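# Move glass beaker from door-side rack to window bench

## Task

Lift the glass beaker from the drying rack on the shelved bench beside the door and set it upright, open end on top, on the worktop of the shelved bench beside the window. The task fails if the beaker ever reaches the floor, if it breaks (a drop beyond a few centimetres or a sharp knock will do that), or if the robot topples or finishes leaning. At the end the gripper must have released the beaker and the arm must be away from it, so the beaker stands with no help from the robot.

## Robot and tools

ROBOT. TidyBot++: a mobile base 0.54 m long, 0.50 m wide and 0.38 m tall on four driven casters, carrying one seven-joint arm with a two-finger gripper. The shoulder sits 0.12 m ahead of the base centre, 0.68 m up. base_camera is fixed to the front of the base and looks ahead and down (644x364 image). wrist_camera is a fisheye on the hand facing along the fingers (644x476). At the start the arm is folded, hand down, poking up to 0.08 m beyond the base front.

FRAMES. Base frame: origin on the floor below the base centre, x ahead, y to the left, z up. hand_pose is reported in this frame and marks the point between the finger pads; the hand's own z runs out along the fingers, its y is the closing direction. Odometry frame is where the base frame was when the scene began; heading grows to the left, range -3.142 to 3.142. base_tilt is in degrees, positive when leaning forward or to the right. Odometry counts wheel turns, so slip appears as motion and it drifts a few centimetres over many moves.

execute_actions. Argument actions: a list holding zero or one action; an empty list only reports state and pictures. One action may contain base, joints, or both, plus optional speeds; its motions begin together. base holds exactly one relative move, measured from where the base last reported itself: translate_m (metres, positive forward, -2 to 2), strafe_m (metres, positive left, -2 to 2) or rotate_rad (radians, positive counter-clockwise from above, -6.3 to 6.3). joints holds absolute targets in radians, by name: joint_1_rad (unlimited; positive turns the arm clockwise seen from above, opposite to heading), joint_2_rad shoulder -2.249 to 2.249, joint_3_rad (unlimited, normally near 3.14), joint_4_rad elbow -2.579 to 2.579, joint_5_rad (unlimited), joint_6_rad wrist -2.099 to 2.099, joint_7_rad (unlimited; with the hand pointing down, positive spins it counter-clockwise from above, and 1.57 opens the fingers to the left and right). Unlimited joints take the short way round, so rotate in steps below half a turn. gripper_pos runs 0 (open, about 85 mm gap) to 1 (closed, squeezing hard); gap is roughly 85 x (1 - gripper_pos) mm. Done tolerances are about 0.04 rad for joints 1 to 4, 0.056 for 5 to 7, 0.03 for the gripper. speeds lowers top speed for that action only: translate_m and strafe_m 0.05 to 0.5 m/s, rotate_rad 0.1 to 1.57 rad/s; defaults are the maxima. A base move needing more than 8.667 s is refused, and no action runs over 15 s. Unknown keys or out-of-range numbers refuse the call with no motion. Anything left out of an action may keep pushing toward its previous target. Argument cameras: list of base_camera, wrist_camera or all; omitted or null gives all, [] gives none.

Arm geometry, with joint_1_rad 0, joint_3_rad 3.14, joint_5_rad 0 (arm in the x-z plane): tilt from vertical, forward positive, is joint_2 for the upper arm (0.42 m), joint_2 - joint_4 for the forearm (0.31 m), joint_2 - joint_4 - joint_6 for the hand (0.31 m to the hand point). Reach ahead of the shoulder is the sum of length x sin(tilt); height above it the sum of length x cos(tilt). A downward hand reaches at most about 0.94 m above the floor, and only near the base. Closed fingertips extend 20 mm past the hand point.

Other tools. wait: seconds 0 to 10, commands nothing, returns state and pictures. zoom_image: camera (base_camera or wrist_camera) and region [x0, y0, x1, y1] in pixels of that camera's latest full image, top-left origin, no larger than 504 by 504. read_manual: section licences, returns licence text only. finished_scene: scene is the number of the current scene; it closes it for good and reports success.

RESULTS. The pictures line names the images in order. base_status and joint_status give how each motion ended: done, off_target (resting short, maybe still pushing), contact_stop or time_out (target dropped, holding in place), not_followed with a cause line when a self-collision check withheld arm targets (the gripper still moves). done for the base only means the wheels turned enough; a blocked base may have stopped short. on_its_own lists unrequested changes. motor_effort gives percent of maximum per motor with the peak in brackets. Motor temperatures lists arm joints in joint_positions order. ARM HIT means the arm struck the base or itself. A torque fault freezes arm and gripper for 10 s and skips the rest of the call. MOTOR HOT warns from 60 C; OVER-TEMPERATURE FAULT at 75 C lets the arm sink, and keys then read limit_stop_at_motor_heat, so resend them.

CAUTIONS. Friction leaves joints slightly off target; to correct, send each joint its last command plus (wanted minus read). Trust camera images over hand_pose. A held load makes the arm sag; never command a joint to its current reading while carrying. Lower the beaker gently onto the surface before opening, grip it firmly but do not let it swing into shelves. Do not drive while the arm is snagged on something high, and avoid sideways shoves on a raised hand: the robot can tip. Nothing stops the arm hitting the base. Keep holding time short so motors stay cool, and after release back the hand off before finishing.

Each tool is called after ">>>" by a JSON object that holds its "fn" and its "kwargs".

## Session

I'll start by checking the robot's state and camera views.

>>> {"fn": "execute_actions", "kwargs": {"actions": []}}

Scene clock: 0.00 s.
Motor temperatures (°C, as the motors report them): [40 31 33 34 39 41 46]
base_odometry: x=+0.000 y=+0.000 heading=+0.000 (m, m, rad; odometry frame)
base_tilt: forward=+0.7 right=-0.3 (deg)
base_status: not commanded
joint_positions: joint_1_rad=-0.023 joint_2_rad=-0.376 joint_3_rad=+3.173 joint_4_rad=-2.547 joint_5_rad=+0.036 joint_6_rad=-0.836 joint_7_rad=+1.604 gripper_pos=+0.000
joint_status: not commanded
motor_effort: joint_1_rad=+0 joint_2_rad=-1 joint_3_rad=+0 joint_4_rad=+14 joint_5_rad=-1 joint_6_rad=+1 joint_7_rad=+0 (%)
hand_pose: x=+0.2662 y=-0.0066 z=+0.5873 quat_wxyz=(+0.010, +0.997, +0.024, +0.067) (m; base frame)
pictures: base_camera, wrist_camera
Images, in order (width x height): base_camera 644x364, wrist_camera 644x476.

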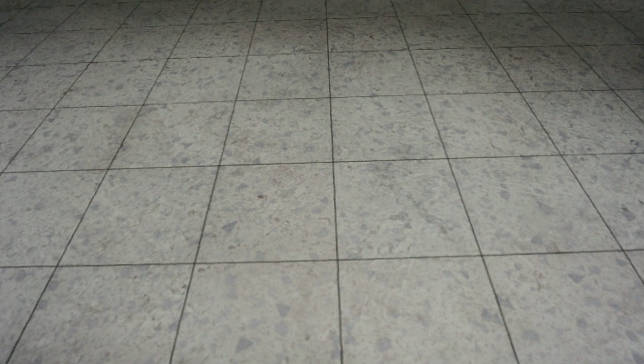

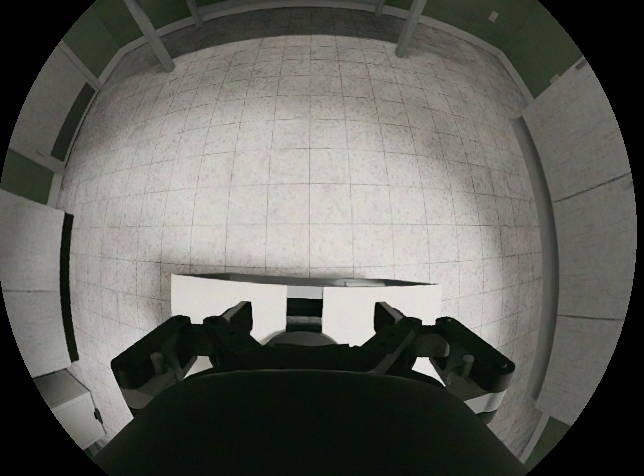

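>>> {"fn": "execute_actions", "kwargs": {"actions": [{"joints": {"joint_4_rad": -1.9, "joint_6_rad": -0.2}}], "cameras": ["wrist_camera"]}}

Scene clock: 2.67 s.
Motor temperatures (°C, as the motors report them): [40 31 33 34 39 41 46]
base_odometry: x=+0.000 y=+0.000 heading=+0.000 (m, m, rad; odometry frame)
base_tilt: forward=+0.8 right=-0.3 (deg)
base_status: not commanded
joint_positions: joint_1_rad=-0.023 joint_2_rad=-0.376 joint_3_rad=+3.173 joint_4_rad=-1.911 joint_5_rad=+0.036 joint_6_rad=-0.222 joint_7_rad=+1.604 gripper_pos=+0.000
joint_status: all done
motor_effort: joint_1_rad=-1(0) joint_2_rad=-10(10) joint_3_rad=-1(1) joint_4_rad=+20(20) joint_5_rad=+0(0) joint_6_rad=+8(8) joint_7_rad=+0(0) (%)
hand_pose: x=+0.5849 y=-0.0077 z=+1.0270 quat_wxyz=(+0.022, +0.769, +0.018, +0.638) (m; base frame)
pictures: wrist_camera
camera_calibration (this result's frames):
wrist_camera: T_world_to_cam=[[0.0066354, -0.998067, 0.0617879, -0.0732969], [-0.147122, -0.0620912, -0.987168, 1.16018], [0.989096, -0.00254012, -0.14725, -0.294426], [0, 0, 0, 1]] pos_world=[0.46239, -0.00186634, 1.10646]
Images, in order (width x height): wrist_camera 644x476.

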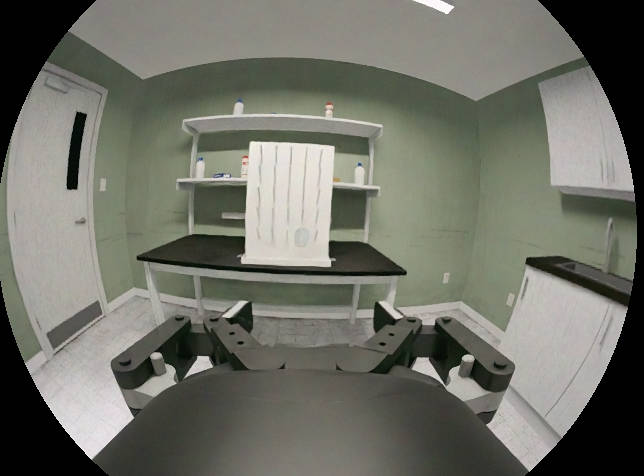

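>>> {"fn": "zoom_image", "kwargs": {"camera": "wrist_camera", "region": [230, 130, 350, 280]}}

>>> {"fn": "zoom_image", "kwargs": {"camera": "wrist_camera", "region": [270, 210, 340, 275]}}

Region (230, 130, 350, 280) of wrist_camera's 644x476 image, scaled by 3.360; it fills the left 403 columns of this view, and the rest is white.

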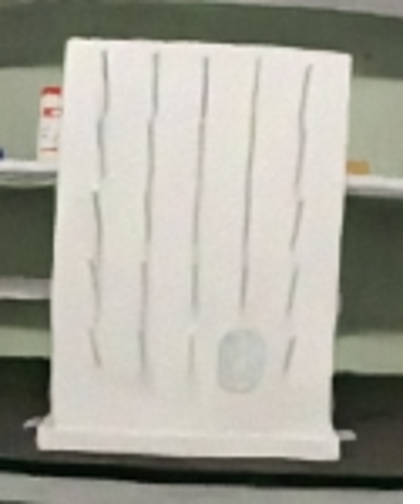

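Region (270, 210, 340, 275) of wrist_camera's 644x476 image, scaled by 7.200; it fills the top 468 rows of this view, and the rest is white.

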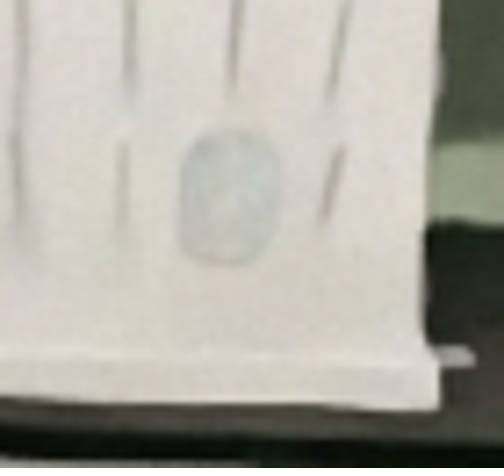

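>>> {"fn": "execute_actions", "kwargs": {"actions": [{"base": {"translate_m": 0.35}, "joints": {"joint_1_rad": 2.9}}], "cameras": ["wrist_camera"]}}

Scene clock: 10.87 s.
Motor temperatures (°C, as the motors report them): [40 31 33 35 39 41 46]
base_odometry: x=+0.350 y=+0.000 heading=+0.000 (m, m, rad; odometry frame)
base_tilt: forward=+0.7 right=-0.2 (deg)
base_status: done
joint_positions: joint_1_rad=+2.886 joint_2_rad=-0.369 joint_3_rad=+3.173 joint_4_rad=-1.911 joint_5_rad=+0.036 joint_6_rad=-0.221 joint_7_rad=+1.604 gripper_pos=+0.000
joint_status: all done
motor_effort: joint_1_rad=+0(1) joint_2_rad=-10(13) joint_3_rad=-1(2) joint_4_rad=+20(21) joint_5_rad=+0(0) joint_6_rad=+8(8) joint_7_rad=+0(1) (%)
hand_pose: x=-0.3384 y=-0.1003 z=+1.0242 quat_wxyz=(+0.634, +0.107, -0.764, +0.052) (m; base frame)
pictures: wrist_camera
camera_calibration (this result's frames):
wrist_camera: T_world_to_cam=[[-0.236456, 0.969668, 0.0619023, -0.0444523], [0.134719, 0.0958119, -0.986241, 1.12606], [-0.962257, -0.224863, -0.153288, -0.0582901], [0, 0, 0, 1]] pos_world=[-0.218303, -0.0778931, 1.10438]
Images, in order (width x height): wrist_camera 644x476.

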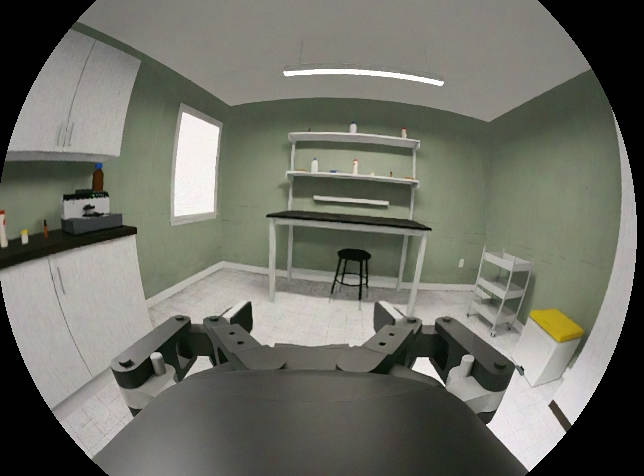

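>>> {"fn": "zoom_image", "kwargs": {"camera": "wrist_camera", "region": [250, 160, 450, 330]}}

Region (250, 160, 450, 330) of wrist_camera's 644x476 image, scaled by 2.520; it fills the top 428 rows of this view, and the rest is white.

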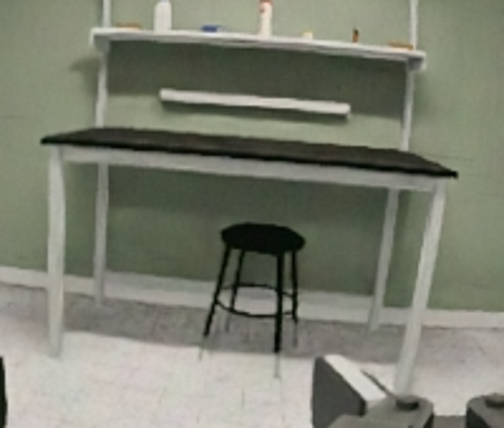

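>>> {"fn": "execute_actions", "kwargs": {"actions": [{"base": {"translate_m": 0.4}, "joints": {"joint_1_rad": 0.0, "joint_3_rad": 3.1416, "joint_5_rad": 0.0, "joint_7_rad": 1.5708}}]}}

Scene clock: 17.40 s.
Motor temperatures (°C, as the motors report them): [40 31 33 35 39 41 46]
base_odometry: x=+0.750 y=+0.000 heading=+0.000 (m, m, rad; odometry frame)
base_tilt: forward=+0.8 right=-0.3 (deg)
base_status: done
joint_positions: joint_1_rad=+0.014 joint_2_rad=-0.375 joint_3_rad=+3.164 joint_4_rad=-1.911 joint_5_rad=+0.036 joint_6_rad=-0.221 joint_7_rad=+1.604 gripper_pos=+0.000
joint_status: all done
motor_effort: joint_1_rad=+0(1) joint_2_rad=-8(12) joint_3_rad=+0(3) joint_4_rad=+20(21) joint_5_rad=-1(0) joint_6_rad=+8(8) joint_7_rad=+0(1) (%)
hand_pose: x=+0.5848 y=-0.0202 z=+1.0268 quat_wxyz=(+0.033, +0.770, +0.007, +0.637) (m; base frame)
pictures: base_camera, wrist_camera
camera_calibration (this result's frames):
wrist_camera: T_world_to_cam=[[-0.0223704, -0.997644, 0.0648544, -0.0719406], [-0.14944, -0.0608049, -0.986899, 1.16028], [0.988518, -0.0317692, -0.147727, -0.294149], [0, 0, 0, 1]] pos_world=[0.462554, -0.0105653, 1.10629]
Images, in order (width x height): base_camera 644x364, wrist_camera 644x476.

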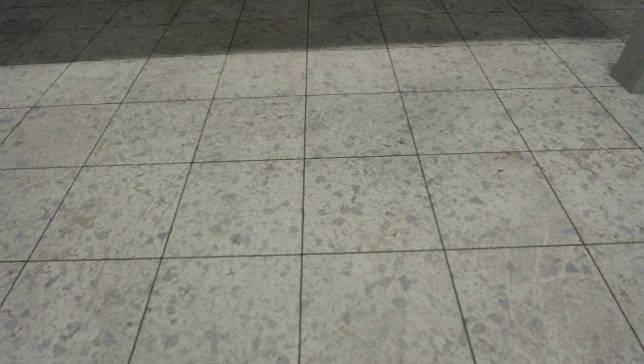

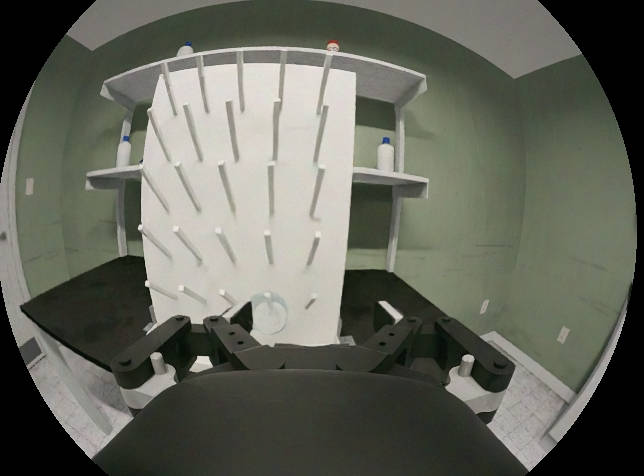

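>>> {"fn": "zoom_image", "kwargs": {"camera": "wrist_camera", "region": [200, 220, 360, 360]}}

>>> {"fn": "zoom_image", "kwargs": {"camera": "base_camera", "region": [520, 0, 644, 124]}}

Region (200, 220, 360, 360) of wrist_camera's 644x476 image, scaled by 3.150; it fills the top 441 rows of this view, and the rest is white.

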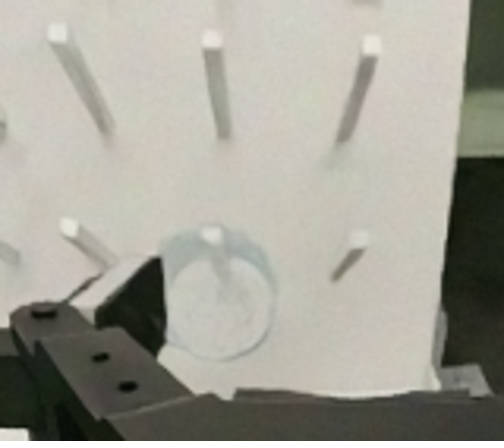

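Region (520, 0, 644, 124) of base_camera's 644x364 image, scaled by 4.065.

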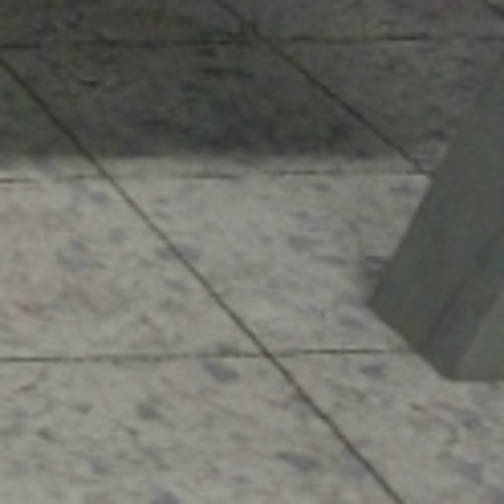

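>>> {"fn": "execute_actions", "kwargs": {"actions": [{"base": {"rotate_rad": 0.05}, "joints": {"joint_2_rad": -0.1, "joint_4_rad": -2.0, "joint_6_rad": -0.25, "joint_5_rad": -0.03, "joint_7_rad": 1.54, "joint_3_rad": 3.12}}]}}

Scene clock: 30.90 s.
Motor temperatures (°C, as the motors report them): [40 31 33 35 39 41 46]
base_odometry: x=+0.750 y=+0.000 heading=+0.050 (m, m, rad; odometry frame)
base_tilt: forward=+0.8 right=-0.3 (deg)
base_status: done
joint_positions: joint_1_rad=+0.010 joint_2_rad=-0.097 joint_3_rad=+3.145 joint_4_rad=-1.992 joint_5_rad=+0.013 joint_6_rad=-0.227 joint_7_rad=+1.579 gripper_pos=+0.000
joint_status: all done
motor_effort: joint_1_rad=+0(1) joint_2_rad=-17(19) joint_3_rad=-1(4) joint_4_rad=+19(21) joint_5_rad=+0(1) joint_6_rad=+7(8) joint_7_rad=+0(0) (%)
hand_pose: x=+0.6414 y=-0.0069 z=+0.8372 quat_wxyz=(+0.010, +0.873, +0.003, +0.488) (m; base frame)
pictures: base_camera, wrist_camera
camera_calibration (this result's frames):
wrist_camera: T_world_to_cam=[[0.00386602, -0.999752, 0.0219254, -0.0260094], [-0.490891, -0.0209993, -0.870968, 1.10466], [0.871212, -0.00739581, -0.490851, -0.0150184], [0, 0, 0, 1]] pos_world=[0.555453, -0.00291683, 0.955323]
Images, in order (width x height): base_camera 644x364, wrist_camera 644x476.

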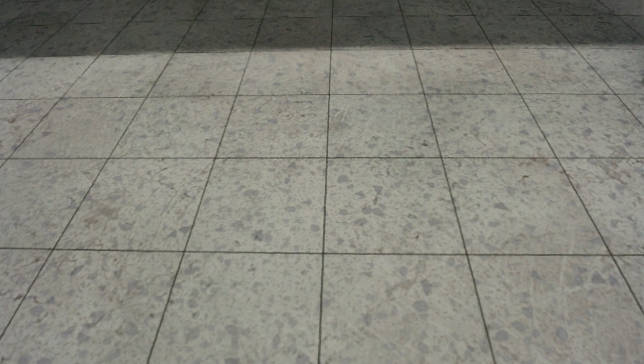

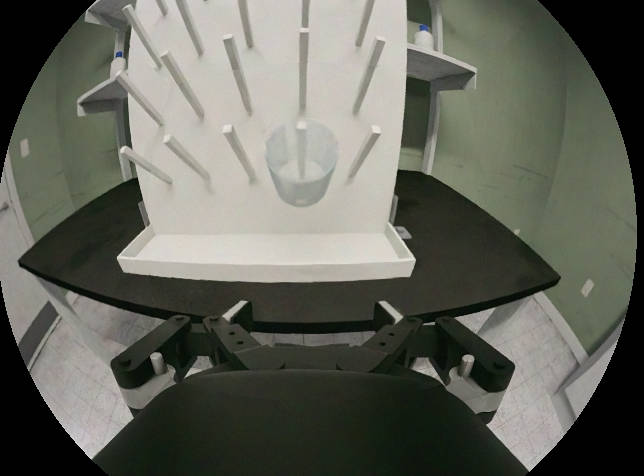

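Good view now. Let me zoom in for measurements.

>>> {"fn": "zoom_image", "kwargs": {"camera": "wrist_camera", "region": [210, 100, 420, 290]}}

>>> {"fn": "zoom_image", "kwargs": {"camera": "wrist_camera", "region": [250, 110, 355, 215]}}

>>> {"fn": "zoom_image", "kwargs": {"camera": "wrist_camera", "region": [240, 220, 430, 350]}}

Region (210, 100, 420, 290) of wrist_camera's 644x476 image, scaled by 2.400; it fills the top 456 rows of this view, and the rest is white.

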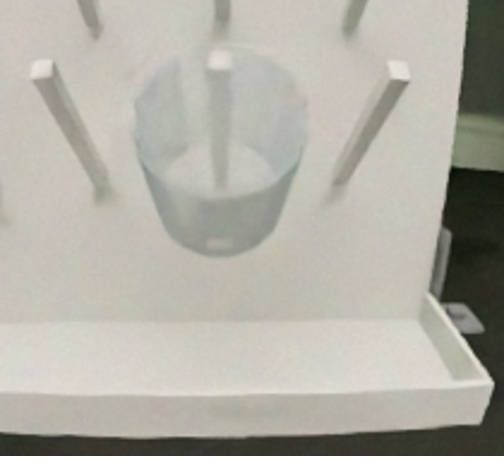

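Region (250, 110, 355, 215) of wrist_camera's 644x476 image, scaled by 4.800.

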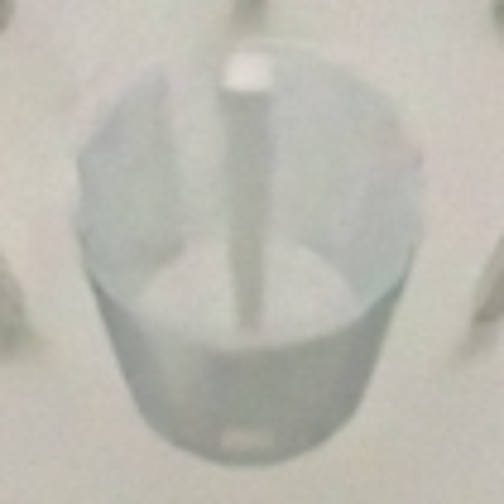

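Region (240, 220, 430, 350) of wrist_camera's 644x476 image, scaled by 2.653; it fills the top 345 rows of this view, and the rest is white.

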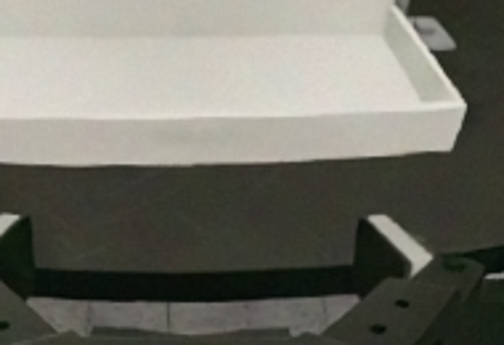

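>>> {"fn": "execute_actions", "kwargs": {"actions": [{"base": {"translate_m": -0.14}, "joints": {"joint_6_rad": 1.70, "joint_1_rad": -0.045, "joint_5_rad": -0.04, "joint_4_rad": -1.885}}], "cameras": []}}

>>> {"fn": "execute_actions", "kwargs": {"actions": [{"joints": {"joint_2_rad": 0.74}}], "cameras": ["wrist_camera"]}}

Scene clock: 47.37 s.
Motor temperatures (°C, as the motors report them): [40 31 33 35 39 41 46]
base_odometry: x=+0.610 y=-0.007 heading=+0.050 (m, m, rad; odometry frame)
base_tilt: forward=+0.8 right=-0.3 (deg)
base_status: done
joint_positions: joint_1_rad=-0.028 joint_2_rad=-0.105 joint_3_rad=+3.144 joint_4_rad=-1.897 joint_5_rad=+0.004 joint_6_rad=+1.697 joint_7_rad=+1.579 gripper_pos=+0.000
joint_status: all done
motor_effort: joint_1_rad=+0(1) joint_2_rad=-13(21) joint_3_rad=-1(2) joint_4_rad=+15(21) joint_5_rad=-1(0) joint_6_rad=+0(8) joint_7_rad=+0(0) (%)
hand_pose: x=+0.4112 y=+0.0099 z=+1.3410 quat_wxyz=(-0.009, +0.048, +0.003, +0.999) (m; base frame)
pictures: none
No camera images: the call's "cameras" was empty. Leave "cameras" out to get every camera's image.

Scene clock: 49.50 s.
Motor temperatures (°C, as the motors report them): [40 31 33 35 39 41 46]
base_odometry: x=+0.610 y=-0.007 heading=+0.050 (m, m, rad; odometry frame)
base_tilt: forward=+0.8 right=-0.2 (deg)
base_status: not commanded
joint_positions: joint_1_rad=-0.028 joint_2_rad=+0.736 joint_3_rad=+3.144 joint_4_rad=-1.897 joint_5_rad=+0.004 joint_6_rad=+1.697 joint_7_rad=+1.579 gripper_pos=+0.000
joint_status: all done
motor_effort: joint_1_rad=+0(0) joint_2_rad=-40(43) joint_3_rad=-2(1) joint_4_rad=+12(16) joint_5_rad=+0(1) joint_6_rad=+6(7) joint_7_rad=-1(1) (%)
hand_pose: x=+0.8049 y=+0.0208 z=+0.9040 quat_wxyz=(-0.009, +0.451, +0.010, +0.893) (m; base frame)
pictures: wrist_camera
camera_calibration (this result's frames):
wrist_camera: T_world_to_cam=[[0.0256521, -0.999484, 0.0193113, -0.0155956], [0.624188, 0.000924769, -0.781274, 0.264653], [0.780853, 0.0320952, 0.62389, -1.0603], [0, 0, 0, 1]] pos_world=[0.663141, 0.0181981, 0.868576]
Images, in order (width x height): wrist_camera 644x476.

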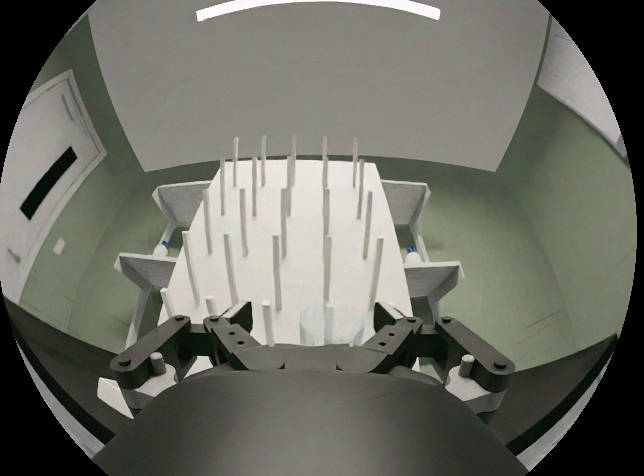

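>>> {"fn": "zoom_image", "kwargs": {"camera": "wrist_camera", "region": [215, 220, 415, 370]}}

Region (215, 220, 415, 370) of wrist_camera's 644x476 image, scaled by 2.520; it fills the top 378 rows of this view, and the rest is white.

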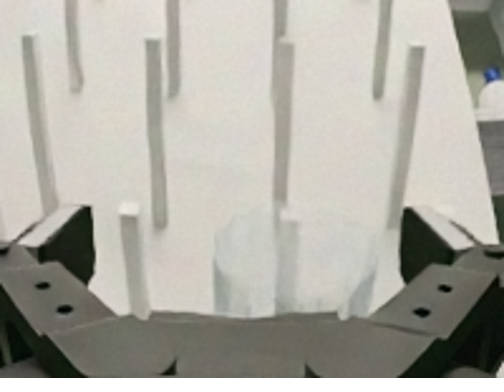

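>>> {"fn": "execute_actions", "kwargs": {"actions": [{"base": {"strafe_m": -0.019}}], "cameras": []}}

>>> {"fn": "execute_actions", "kwargs": {"actions": [{"base": {"translate_m": 0.06}, "speeds": {"translate_m": 0.15}}], "cameras": ["wrist_camera"]}}

>>> {"fn": "zoom_image", "kwargs": {"camera": "wrist_camera", "region": [215, 220, 415, 370]}}

Scene clock: 53.40 s.
Motor temperatures (°C, as the motors report them): [40 31 33 35 39 41 46]
base_odometry: x=+0.611 y=-0.026 heading=+0.050 (m, m, rad; odometry frame)
base_tilt: forward=+0.8 right=-0.3 (deg)
base_status: done
joint_positions: joint_1_rad=-0.037 joint_2_rad=+0.736 joint_3_rad=+3.141 joint_4_rad=-1.897 joint_5_rad=+0.001 joint_6_rad=+1.697 joint_7_rad=+1.579 gripper_pos=+0.000
joint_status: not commanded
motor_effort: joint_1_rad=+0(3) joint_2_rad=-41(41) joint_3_rad=-2(2) joint_4_rad=+11(12) joint_5_rad=-1(1) joint_6_rad=+6(7) joint_7_rad=+0(0) (%)
hand_pose: x=+0.8047 y=+0.0271 z=+0.9041 quat_wxyz=(-0.013, +0.451, +0.010, +0.892) (m; base frame)
pictures: none
No camera images: the call's "cameras" was empty. Leave "cameras" out to get every camera's image.

Scene clock: 54.43 s.
Motor temperatures (°C, as the motors report them): [40 31 33 35 39 41 46]
base_odometry: x=+0.671 y=-0.024 heading=+0.050 (m, m, rad; odometry frame)
base_tilt: forward=+0.8 right=-0.3 (deg)
base_status: done
joint_positions: joint_1_rad=-0.037 joint_2_rad=+0.737 joint_3_rad=+3.141 joint_4_rad=-1.895 joint_5_rad=+0.000 joint_6_rad=+1.697 joint_7_rad=+1.579 gripper_pos=+0.000
joint_status: not commanded
motor_effort: joint_1_rad=+0(1) joint_2_rad=-41(42) joint_3_rad=-1(2) joint_4_rad=+12(12) joint_5_rad=-1(1) joint_6_rad=+7(7) joint_7_rad=+0(1) (%)
hand_pose: x=+0.8050 y=+0.0271 z=+0.9040 quat_wxyz=(-0.013, +0.450, +0.010, +0.893) (m; base frame)
pictures: wrist_camera
camera_calibration (this result's frames):
wrist_camera: T_world_to_cam=[[0.0341469, -0.999294, 0.0156521, -0.0127972], [0.624547, 0.0091095, -0.780934, 0.26374], [0.78024, 0.036442, 0.624417, -1.0607], [0, 0, 0, 1]] pos_world=[0.663318, 0.0234632, 0.868482]
Images, in order (width x height): wrist_camera 644x476.

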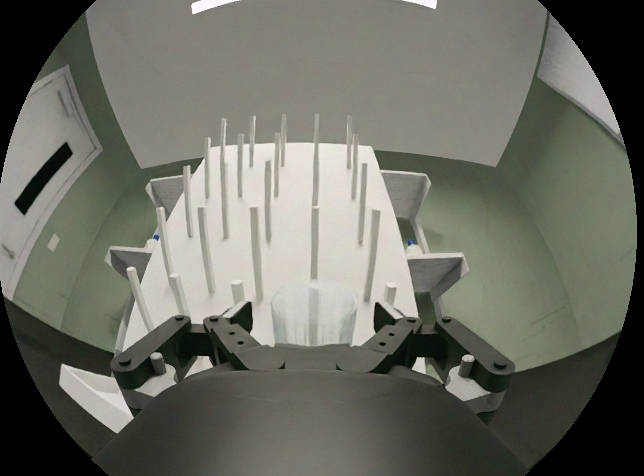

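Region (215, 220, 415, 370) of wrist_camera's 644x476 image, scaled by 2.520; it fills the top 378 rows of this view, and the rest is white.

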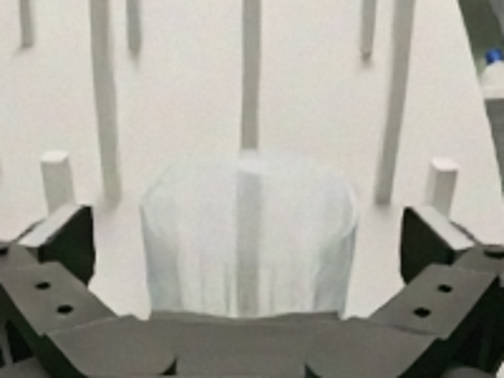

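>>> {"fn": "execute_actions", "kwargs": {"actions": [{"base": {"translate_m": 0.04}, "joints": {"joint_2_rad": 0.751}, "speeds": {"translate_m": 0.1}}], "cameras": ["wrist_camera"]}}

>>> {"fn": "zoom_image", "kwargs": {"camera": "wrist_camera", "region": [215, 220, 415, 370]}}

Scene clock: 57.97 s.
Motor temperatures (°C, as the motors report them): [40 31 33 35 39 41 46]
base_odometry: x=+0.712 y=-0.022 heading=+0.050 (m, m, rad; odometry frame)
base_tilt: forward=+0.8 right=-0.3 (deg)
base_status: done
joint_positions: joint_1_rad=-0.037 joint_2_rad=+0.740 joint_3_rad=+3.141 joint_4_rad=-1.895 joint_5_rad=+0.000 joint_6_rad=+1.697 joint_7_rad=+1.579 gripper_pos=+0.000
joint_status: all done
motor_effort: joint_1_rad=+0(1) joint_2_rad=-39(41) joint_3_rad=-1(2) joint_4_rad=+12(12) joint_5_rad=-1(1) joint_6_rad=+7(7) joint_7_rad=-1(1) (%)
hand_pose: x=+0.8058 y=+0.0271 z=+0.9017 quat_wxyz=(-0.013, +0.452, +0.010, +0.892) (m; base frame)
pictures: wrist_camera
camera_calibration (this result's frames):
wrist_camera: T_world_to_cam=[[0.034198, -0.999292, 0.01566, -0.0128073], [0.622004, 0.0090165, -0.782962, 0.265323], [0.782267, 0.0365164, 0.621873, -1.05922], [0, 0, 0, 1]] pos_world=[0.663999, 0.0234883, 0.866638]
Images, in order (width x height): wrist_camera 644x476.

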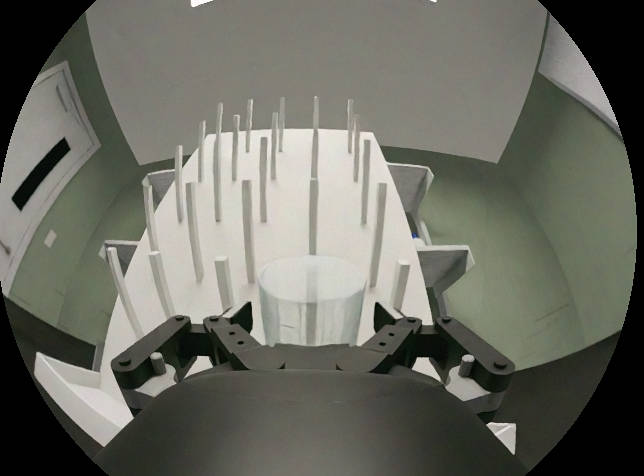

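Region (215, 220, 415, 370) of wrist_camera's 644x476 image, scaled by 2.520; it fills the top 378 rows of this view, and the rest is white.

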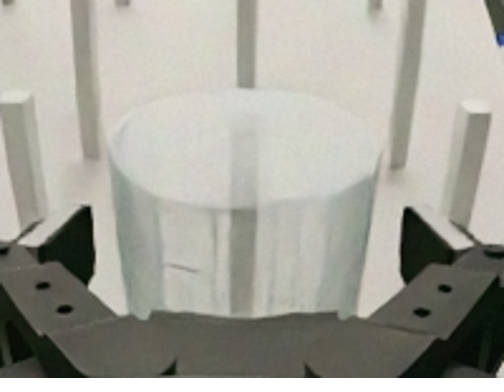

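>>> {"fn": "execute_actions", "kwargs": {"actions": [{"base": {"translate_m": 0.024}, "joints": {"joint_2_rad": 0.761}, "speeds": {"translate_m": 0.08}}], "cameras": ["wrist_camera"]}}

>>> {"fn": "zoom_image", "kwargs": {"camera": "wrist_camera", "region": [215, 200, 415, 370]}}

Scene clock: 61.90 s.
Motor temperatures (°C, as the motors report them): [40 31 33 35 39 41 46]
base_odometry: x=+0.736 y=-0.021 heading=+0.050 (m, m, rad; odometry frame)
base_tilt: forward=+0.8 right=-0.3 (deg)
base_status: done
joint_positions: joint_1_rad=-0.037 joint_2_rad=+0.749 joint_3_rad=+3.141 joint_4_rad=-1.894 joint_5_rad=+0.000 joint_6_rad=+1.697 joint_7_rad=+1.579 gripper_pos=+0.000
joint_status: all done
motor_effort: joint_1_rad=+0(1) joint_2_rad=-39(41) joint_3_rad=-1(2) joint_4_rad=+11(12) joint_5_rad=-1(0) joint_6_rad=+6(6) joint_7_rad=-1(0) (%)
hand_pose: x=+0.8079 y=+0.0272 z=+0.8955 quat_wxyz=(-0.013, +0.456, +0.010, +0.890) (m; base frame)
pictures: wrist_camera
camera_calibration (this result's frames):
wrist_camera: T_world_to_cam=[[0.0343373, -0.999287, 0.0156823, -0.0128366], [0.614979, 0.00875752, -0.788495, 0.269755], [0.787796, 0.0367191, 0.614841, -1.05511], [0, 0, 0, 1]] pos_world=[0.66576, 0.0235529, 0.861628]
Images, in order (width x height): wrist_camera 644x476.

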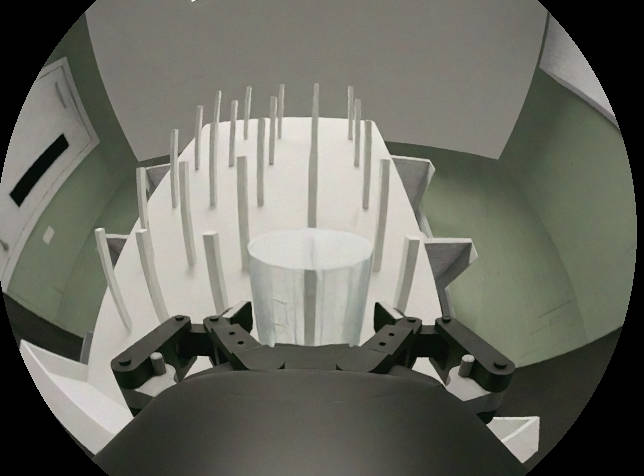

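Region (215, 200, 415, 370) of wrist_camera's 644x476 image, scaled by 2.520; it fills the top 428 rows of this view, and the rest is white.

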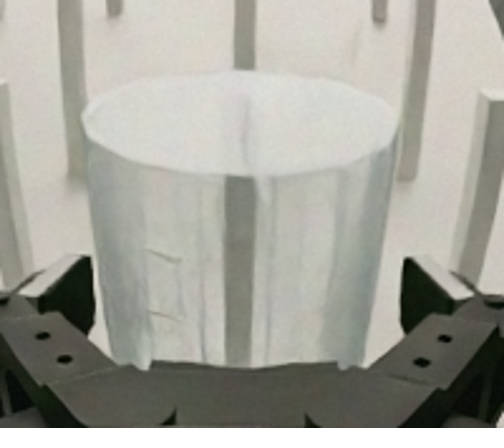

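>>> {"fn": "execute_actions", "kwargs": {"actions": [{"base": {"translate_m": 0.009}, "speeds": {"translate_m": 0.05}}], "cameras": ["wrist_camera"]}}

>>> {"fn": "zoom_image", "kwargs": {"camera": "wrist_camera", "region": [215, 200, 415, 370]}}

Scene clock: 64.63 s.
Motor temperatures (°C, as the motors report them): [40 31 33 35 39 41 46]
base_odometry: x=+0.745 y=-0.020 heading=+0.050 (m, m, rad; odometry frame)
base_tilt: forward=+0.8 right=-0.3 (deg)
base_status: done
joint_positions: joint_1_rad=-0.037 joint_2_rad=+0.752 joint_3_rad=+3.141 joint_4_rad=-1.894 joint_5_rad=+0.000 joint_6_rad=+1.697 joint_7_rad=+1.579 gripper_pos=+0.000
joint_status: not commanded
motor_effort: joint_1_rad=-1(1) joint_2_rad=-40(42) joint_3_rad=-2(2) joint_4_rad=+12(12) joint_5_rad=+0(0) joint_6_rad=+6(6) joint_7_rad=+0(1) (%)
hand_pose: x=+0.8085 y=+0.0272 z=+0.8940 quat_wxyz=(-0.013, +0.457, +0.010, +0.889) (m; base frame)
pictures: wrist_camera
camera_calibration (this result's frames):
wrist_camera: T_world_to_cam=[[0.0343657, -0.999286, 0.0156864, -0.0128392], [0.613542, 0.00870485, -0.789614, 0.270436], [0.788914, 0.0367599, 0.613404, -1.05431], [0, 0, 0, 1]] pos_world=[0.666273, 0.023572, 0.860456]
Images, in order (width x height): wrist_camera 644x476.

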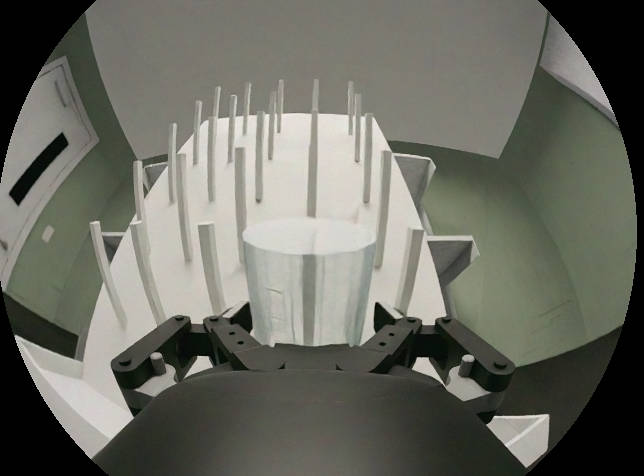

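Region (215, 200, 415, 370) of wrist_camera's 644x476 image, scaled by 2.520; it fills the top 428 rows of this view, and the rest is white.

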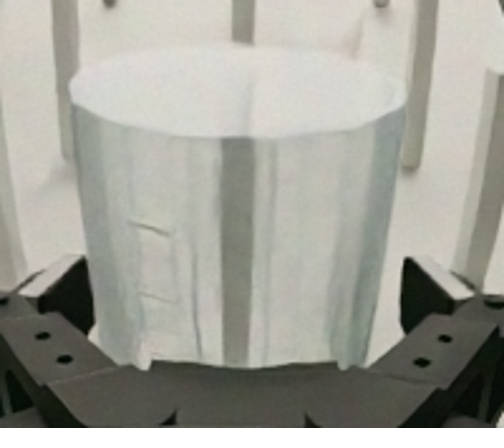

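>>> {"fn": "execute_actions", "kwargs": {"actions": [{"joints": {"gripper_pos": 0.32}}], "cameras": ["wrist_camera"]}}

>>> {"fn": "zoom_image", "kwargs": {"camera": "wrist_camera", "region": [215, 200, 415, 370]}}

Scene clock: 65.93 s.
Motor temperatures (°C, as the motors report them): [40 32 33 35 39 41 46]
base_odometry: x=+0.745 y=-0.020 heading=+0.050 (m, m, rad; odometry frame)
base_tilt: forward=+0.8 right=-0.3 (deg)
base_status: not commanded
joint_positions: joint_1_rad=-0.037 joint_2_rad=+0.752 joint_3_rad=+3.141 joint_4_rad=-1.894 joint_5_rad=+0.000 joint_6_rad=+1.697 joint_7_rad=+1.579 gripper_pos=+0.231
joint_status: gripper_pos off_target (ended at +0.231, target +0.320)
motor_effort: joint_1_rad=+0(0) joint_2_rad=-38(41) joint_3_rad=-1(1) joint_4_rad=+11(12) joint_5_rad=-1(1) joint_6_rad=+5(7) joint_7_rad=-1(0) (%)
hand_pose: x=+0.8085 y=+0.0272 z=+0.8941 quat_wxyz=(-0.013, +0.457, +0.010, +0.889) (m; base frame)
pictures: wrist_camera
camera_calibration (this result's frames):
wrist_camera: T_world_to_cam=[[0.0344243, -0.999286, 0.0156031, -0.0128129], [0.613575, 0.00880816, -0.789587, 0.270414], [0.788886, 0.0367546, 0.61344, -1.05433], [0, 0, 0, 1]] pos_world=[0.666265, 0.0235658, 0.860482]
Images, in order (width x height): wrist_camera 644x476.

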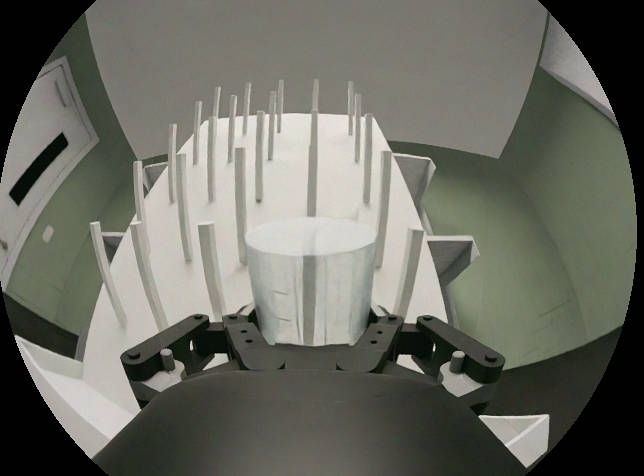

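Region (215, 200, 415, 370) of wrist_camera's 644x476 image, scaled by 2.520; it fills the top 428 rows of this view, and the rest is white.

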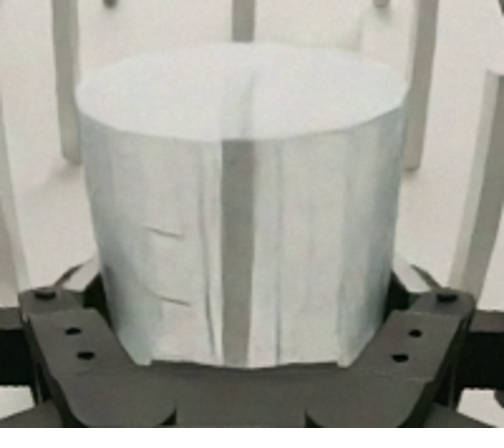

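>>> {"fn": "execute_actions", "kwargs": {"actions": [{"joints": {"gripper_pos": 0.4, "joint_2_rad": 0.68}}], "cameras": ["wrist_camera"]}}

Scene clock: 69.07 s.
Motor temperatures (°C, as the motors report them): [40 32 33 35 39 41 46]
base_odometry: x=+0.745 y=-0.020 heading=+0.050 (m, m, rad; odometry frame)
base_tilt: forward=+0.8 right=-0.3 (deg)
base_status: not commanded
joint_positions: joint_1_rad=-0.037 joint_2_rad=+0.693 joint_3_rad=+3.141 joint_4_rad=-1.894 joint_5_rad=+0.000 joint_6_rad=+1.697 joint_7_rad=+1.579 gripper_pos=+0.231
joint_status: gripper_pos off_target (ended at +0.231, target +0.400); the others done
motor_effort: joint_1_rad=+0(0) joint_2_rad=-41(43) joint_3_rad=-1(2) joint_4_rad=+12(13) joint_5_rad=-1(0) joint_6_rad=+7(7) joint_7_rad=+0(0) (%)
hand_pose: x=+0.7949 y=+0.0267 z=+0.9340 quat_wxyz=(-0.013, +0.431, +0.010, +0.902) (m; base frame)
pictures: wrist_camera
camera_calibration (this result's frames):
wrist_camera: T_world_to_cam=[[0.0335182, -0.999319, 0.0154389, -0.0125931], [0.65859, 0.0104652, -0.752429, 0.239722], [0.751755, 0.035388, 0.658493, -1.08063], [0, 0, 0, 1]] pos_world=[0.654909, 0.0231479, 0.892152]
Images, in order (width x height): wrist_camera 644x476.

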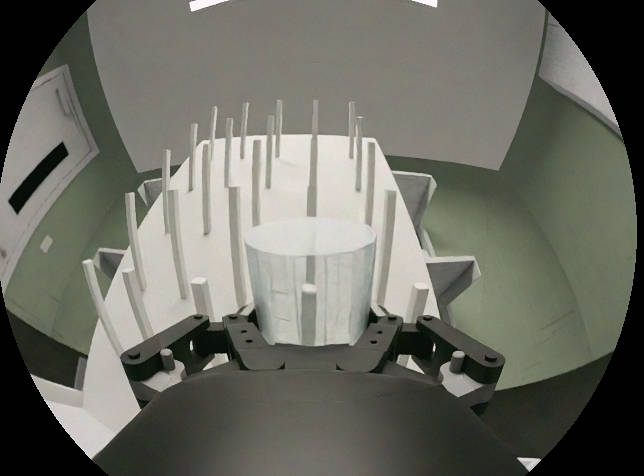

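>>> {"fn": "execute_actions", "kwargs": {"actions": [{"base": {"translate_m": -0.033}, "joints": {"joint_2_rad": 0.628}, "speeds": {"translate_m": 0.06}}], "cameras": ["wrist_camera"]}}

Scene clock: 70.70 s.
Motor temperatures (°C, as the motors report them): [40 32 33 35 39 41 46]
base_odometry: x=+0.712 y=-0.022 heading=+0.050 (m, m, rad; odometry frame)
base_tilt: forward=+0.8 right=-0.3 (deg)
base_status: done
joint_positions: joint_1_rad=-0.037 joint_2_rad=+0.639 joint_3_rad=+3.141 joint_4_rad=-1.894 joint_5_rad=+0.000 joint_6_rad=+1.697 joint_7_rad=+1.579 gripper_pos=+0.231
joint_status: all done
motor_effort: joint_1_rad=-1(2) joint_2_rad=-40(45) joint_3_rad=-1(2) joint_4_rad=+13(14) joint_5_rad=-1(0) joint_6_rad=+7(8) joint_7_rad=+0(0) (%)
hand_pose: x=+0.7802 y=+0.0262 z=+0.9704 quat_wxyz=(-0.014, +0.406, +0.009, +0.914) (m; base frame)
pictures: wrist_camera
camera_calibration (this result's frames):
wrist_camera: T_world_to_cam=[[0.0326692, -0.99935, 0.0152287, -0.0123421], [0.698561, 0.0119338, -0.715451, 0.209747], [0.714804, 0.0340114, 0.698497, -1.10351], [0, 0, 0, 1]] pos_world=[0.642672, 0.0226946, 0.921047]
Images, in order (width x height): wrist_camera 644x476.

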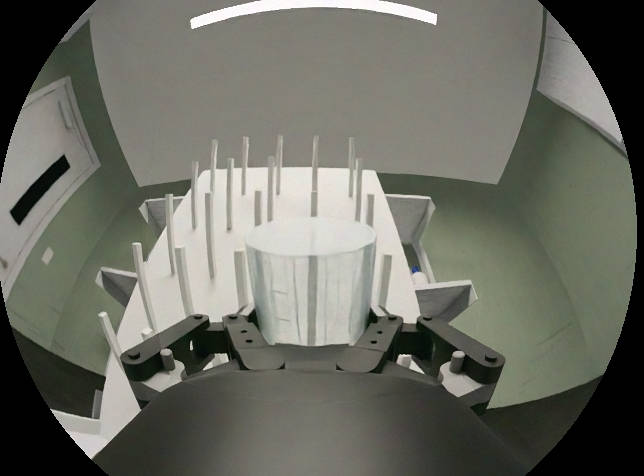

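>>> {"fn": "execute_actions", "kwargs": {"actions": [{"base": {"translate_m": -0.3}, "joints": {"joint_2_rad": 0.598}, "speeds": {"translate_m": 0.3}}], "cameras": ["wrist_camera"]}}

Scene clock: 77.53 s.
Motor temperatures (°C, as the motors report them): [40 32 33 35 39 41 46]
base_odometry: x=+0.412 y=-0.037 heading=+0.050 (m, m, rad; odometry frame)
base_tilt: forward=+0.8 right=-0.3 (deg)
base_status: done
joint_positions: joint_1_rad=-0.038 joint_2_rad=+0.613 joint_3_rad=+3.140 joint_4_rad=-1.894 joint_5_rad=-0.001 joint_6_rad=+1.697 joint_7_rad=+1.579 gripper_pos=+0.231
joint_status: all done
motor_effort: joint_1_rad=+0(2) joint_2_rad=-38(43) joint_3_rad=-1(2) joint_4_rad=+13(14) joint_5_rad=-1(1) joint_6_rad=+6(7) joint_7_rad=+0(1) (%)
hand_pose: x=+0.7724 y=+0.0263 z=+0.9877 quat_wxyz=(-0.014, +0.394, +0.009, +0.919) (m; base frame)
pictures: wrist_camera
camera_calibration (this result's frames):
wrist_camera: T_world_to_cam=[[0.0325388, -0.999372, 0.0140337, -0.0110114], [0.717121, 0.0135639, -0.696816, 0.194813], [0.696188, 0.0327374, 0.717112, -1.11399], [0, 0, 0, 1]] pos_world=[0.6362, 0.0228222, 0.934759]
Images, in order (width x height): wrist_camera 644x476.

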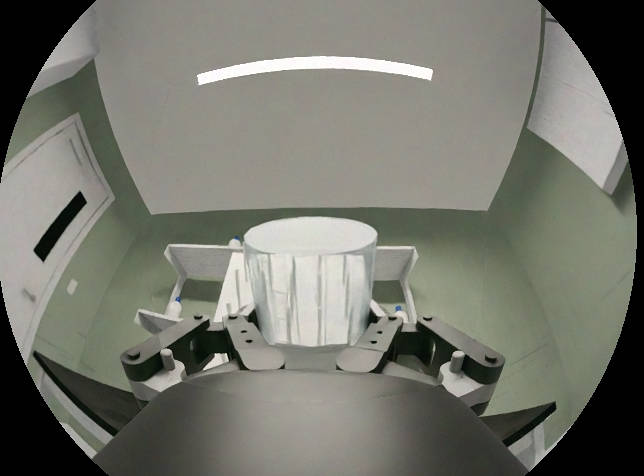

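>>> {"fn": "execute_actions", "kwargs": {"actions": [{"base": {"translate_m": -1.45}, "joints": {"joint_2_rad": -1.64, "joint_6_rad": 1.575}}], "cameras": ["wrist_camera"]}}

Scene clock: 83.67 s.
Motor temperatures (°C, as the motors report them): [40 32 33 35 39 41 46]
base_odometry: x=-1.036 y=-0.109 heading=+0.050 (m, m, rad; odometry frame)
base_tilt: forward=+0.7 right=-0.2 (deg)
base_status: done
joint_positions: joint_1_rad=-0.038 joint_2_rad=-1.646 joint_3_rad=+3.140 joint_4_rad=-1.890 joint_5_rad=-0.001 joint_6_rad=+1.607 joint_7_rad=+1.579 gripper_pos=+0.231
joint_status: all done
motor_effort: joint_1_rad=+0(1) joint_2_rad=+42(44) joint_3_rad=-1(2) joint_4_rad=-2(16) joint_5_rad=-1(0) joint_6_rad=-9(8) joint_7_rad=+0(0) (%)
hand_pose: x=-0.5288 y=-0.0226 z=+1.0194 quat_wxyz=(-0.012, -0.630, -0.014, +0.776) (m; base frame)
pictures: wrist_camera
camera_calibration (this result's frames):
wrist_camera: T_world_to_cam=[[0.0287539, -0.999514, -0.0120394, 0.0065956], [0.168532, -0.00702439, 0.985671, -0.855058], [-0.985277, -0.030371, 0.168248, -0.560313], [0, 0, 0, 1]] pos_world=[-0.408148, -0.0164311, 0.937157]
Images, in order (width x height): wrist_camera 644x476.

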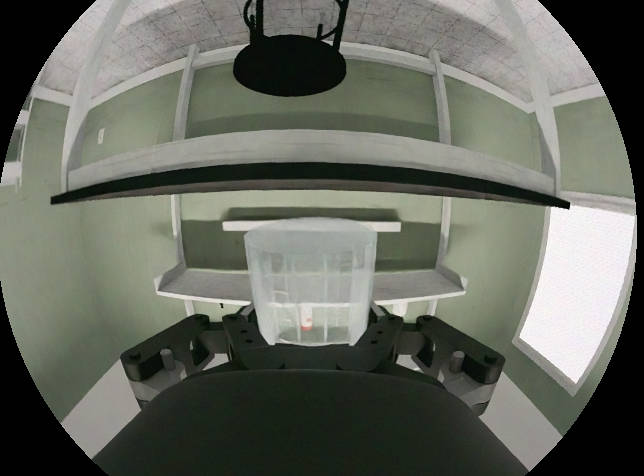

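>>> {"fn": "zoom_image", "kwargs": {"camera": "wrist_camera", "region": [230, 120, 400, 270]}}

>>> {"fn": "zoom_image", "kwargs": {"camera": "wrist_camera", "region": [30, 150, 150, 230]}}

>>> {"fn": "zoom_image", "kwargs": {"camera": "wrist_camera", "region": [480, 150, 600, 230]}}

Region (230, 120, 400, 270) of wrist_camera's 644x476 image, scaled by 2.965; it fills the top 445 rows of this view, and the rest is white.

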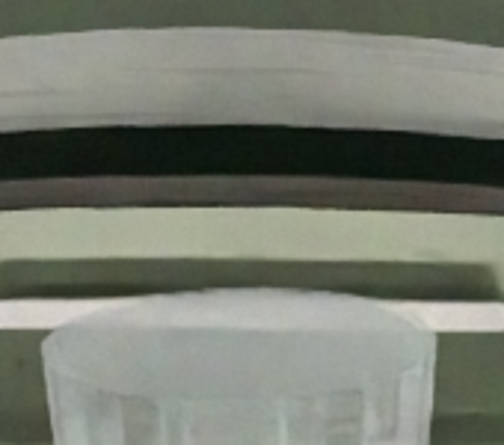

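Region (30, 150, 150, 230) of wrist_camera's 644x476 image, scaled by 4.200.

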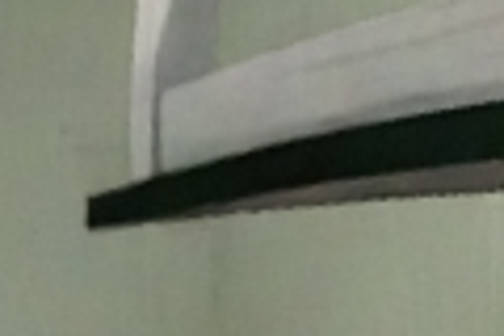

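Region (480, 150, 600, 230) of wrist_camera's 644x476 image, scaled by 4.200.

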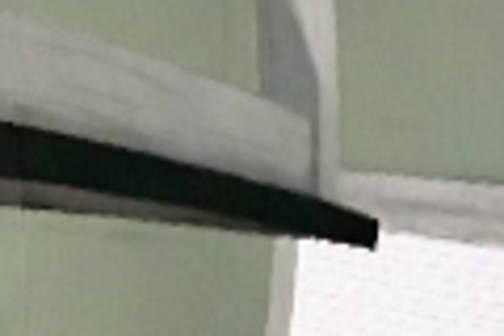

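>>> {"fn": "execute_actions", "kwargs": {"actions": [{"base": {"translate_m": -0.12}, "joints": {"joint_2_rad": -1.695, "joint_6_rad": 1.478}, "speeds": {"translate_m": 0.2}}], "cameras": ["wrist_camera"]}}

>>> {"fn": "zoom_image", "kwargs": {"camera": "wrist_camera", "region": [230, 100, 400, 270]}}

Scene clock: 89.63 s.
Motor temperatures (°C, as the motors report them): [40 32 33 35 39 41 46]
base_odometry: x=-1.156 y=-0.115 heading=+0.050 (m, m, rad; odometry frame)
base_tilt: forward=+0.7 right=-0.3 (deg)
base_status: done
joint_positions: joint_1_rad=-0.038 joint_2_rad=-1.693 joint_3_rad=+3.140 joint_4_rad=-1.889 joint_5_rad=-0.001 joint_6_rad=+1.506 joint_7_rad=+1.579 gripper_pos=+0.231
joint_status: all done
motor_effort: joint_1_rad=+0(1) joint_2_rad=+42(45) joint_3_rad=+0(0) joint_4_rad=-3(4) joint_5_rad=-1(0) joint_6_rad=-9(9) joint_7_rad=+0(0) (%)
hand_pose: x=-0.5375 y=-0.0229 z=+1.0196 quat_wxyz=(-0.012, -0.609, -0.014, +0.793) (m; base frame)
pictures: wrist_camera
camera_calibration (this result's frames):
wrist_camera: T_world_to_cam=[[0.0279728, -0.999543, -0.011477, 0.00557429], [0.221787, -0.00498927, 0.975082, -0.814268], [-0.974694, -0.0298212, 0.221546, -0.617538], [0, 0, 0, 1]] pos_world=[-0.421473, -0.0169066, 0.930855]
Images, in order (width x height): wrist_camera 644x476.

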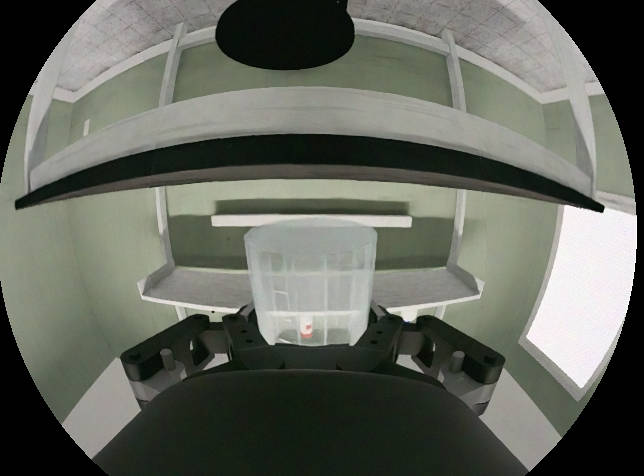

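Region (230, 100, 400, 270) of wrist_camera's 644x476 image, scaled by 2.965.

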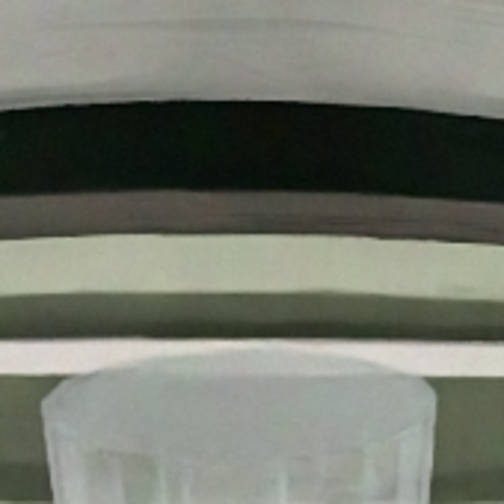

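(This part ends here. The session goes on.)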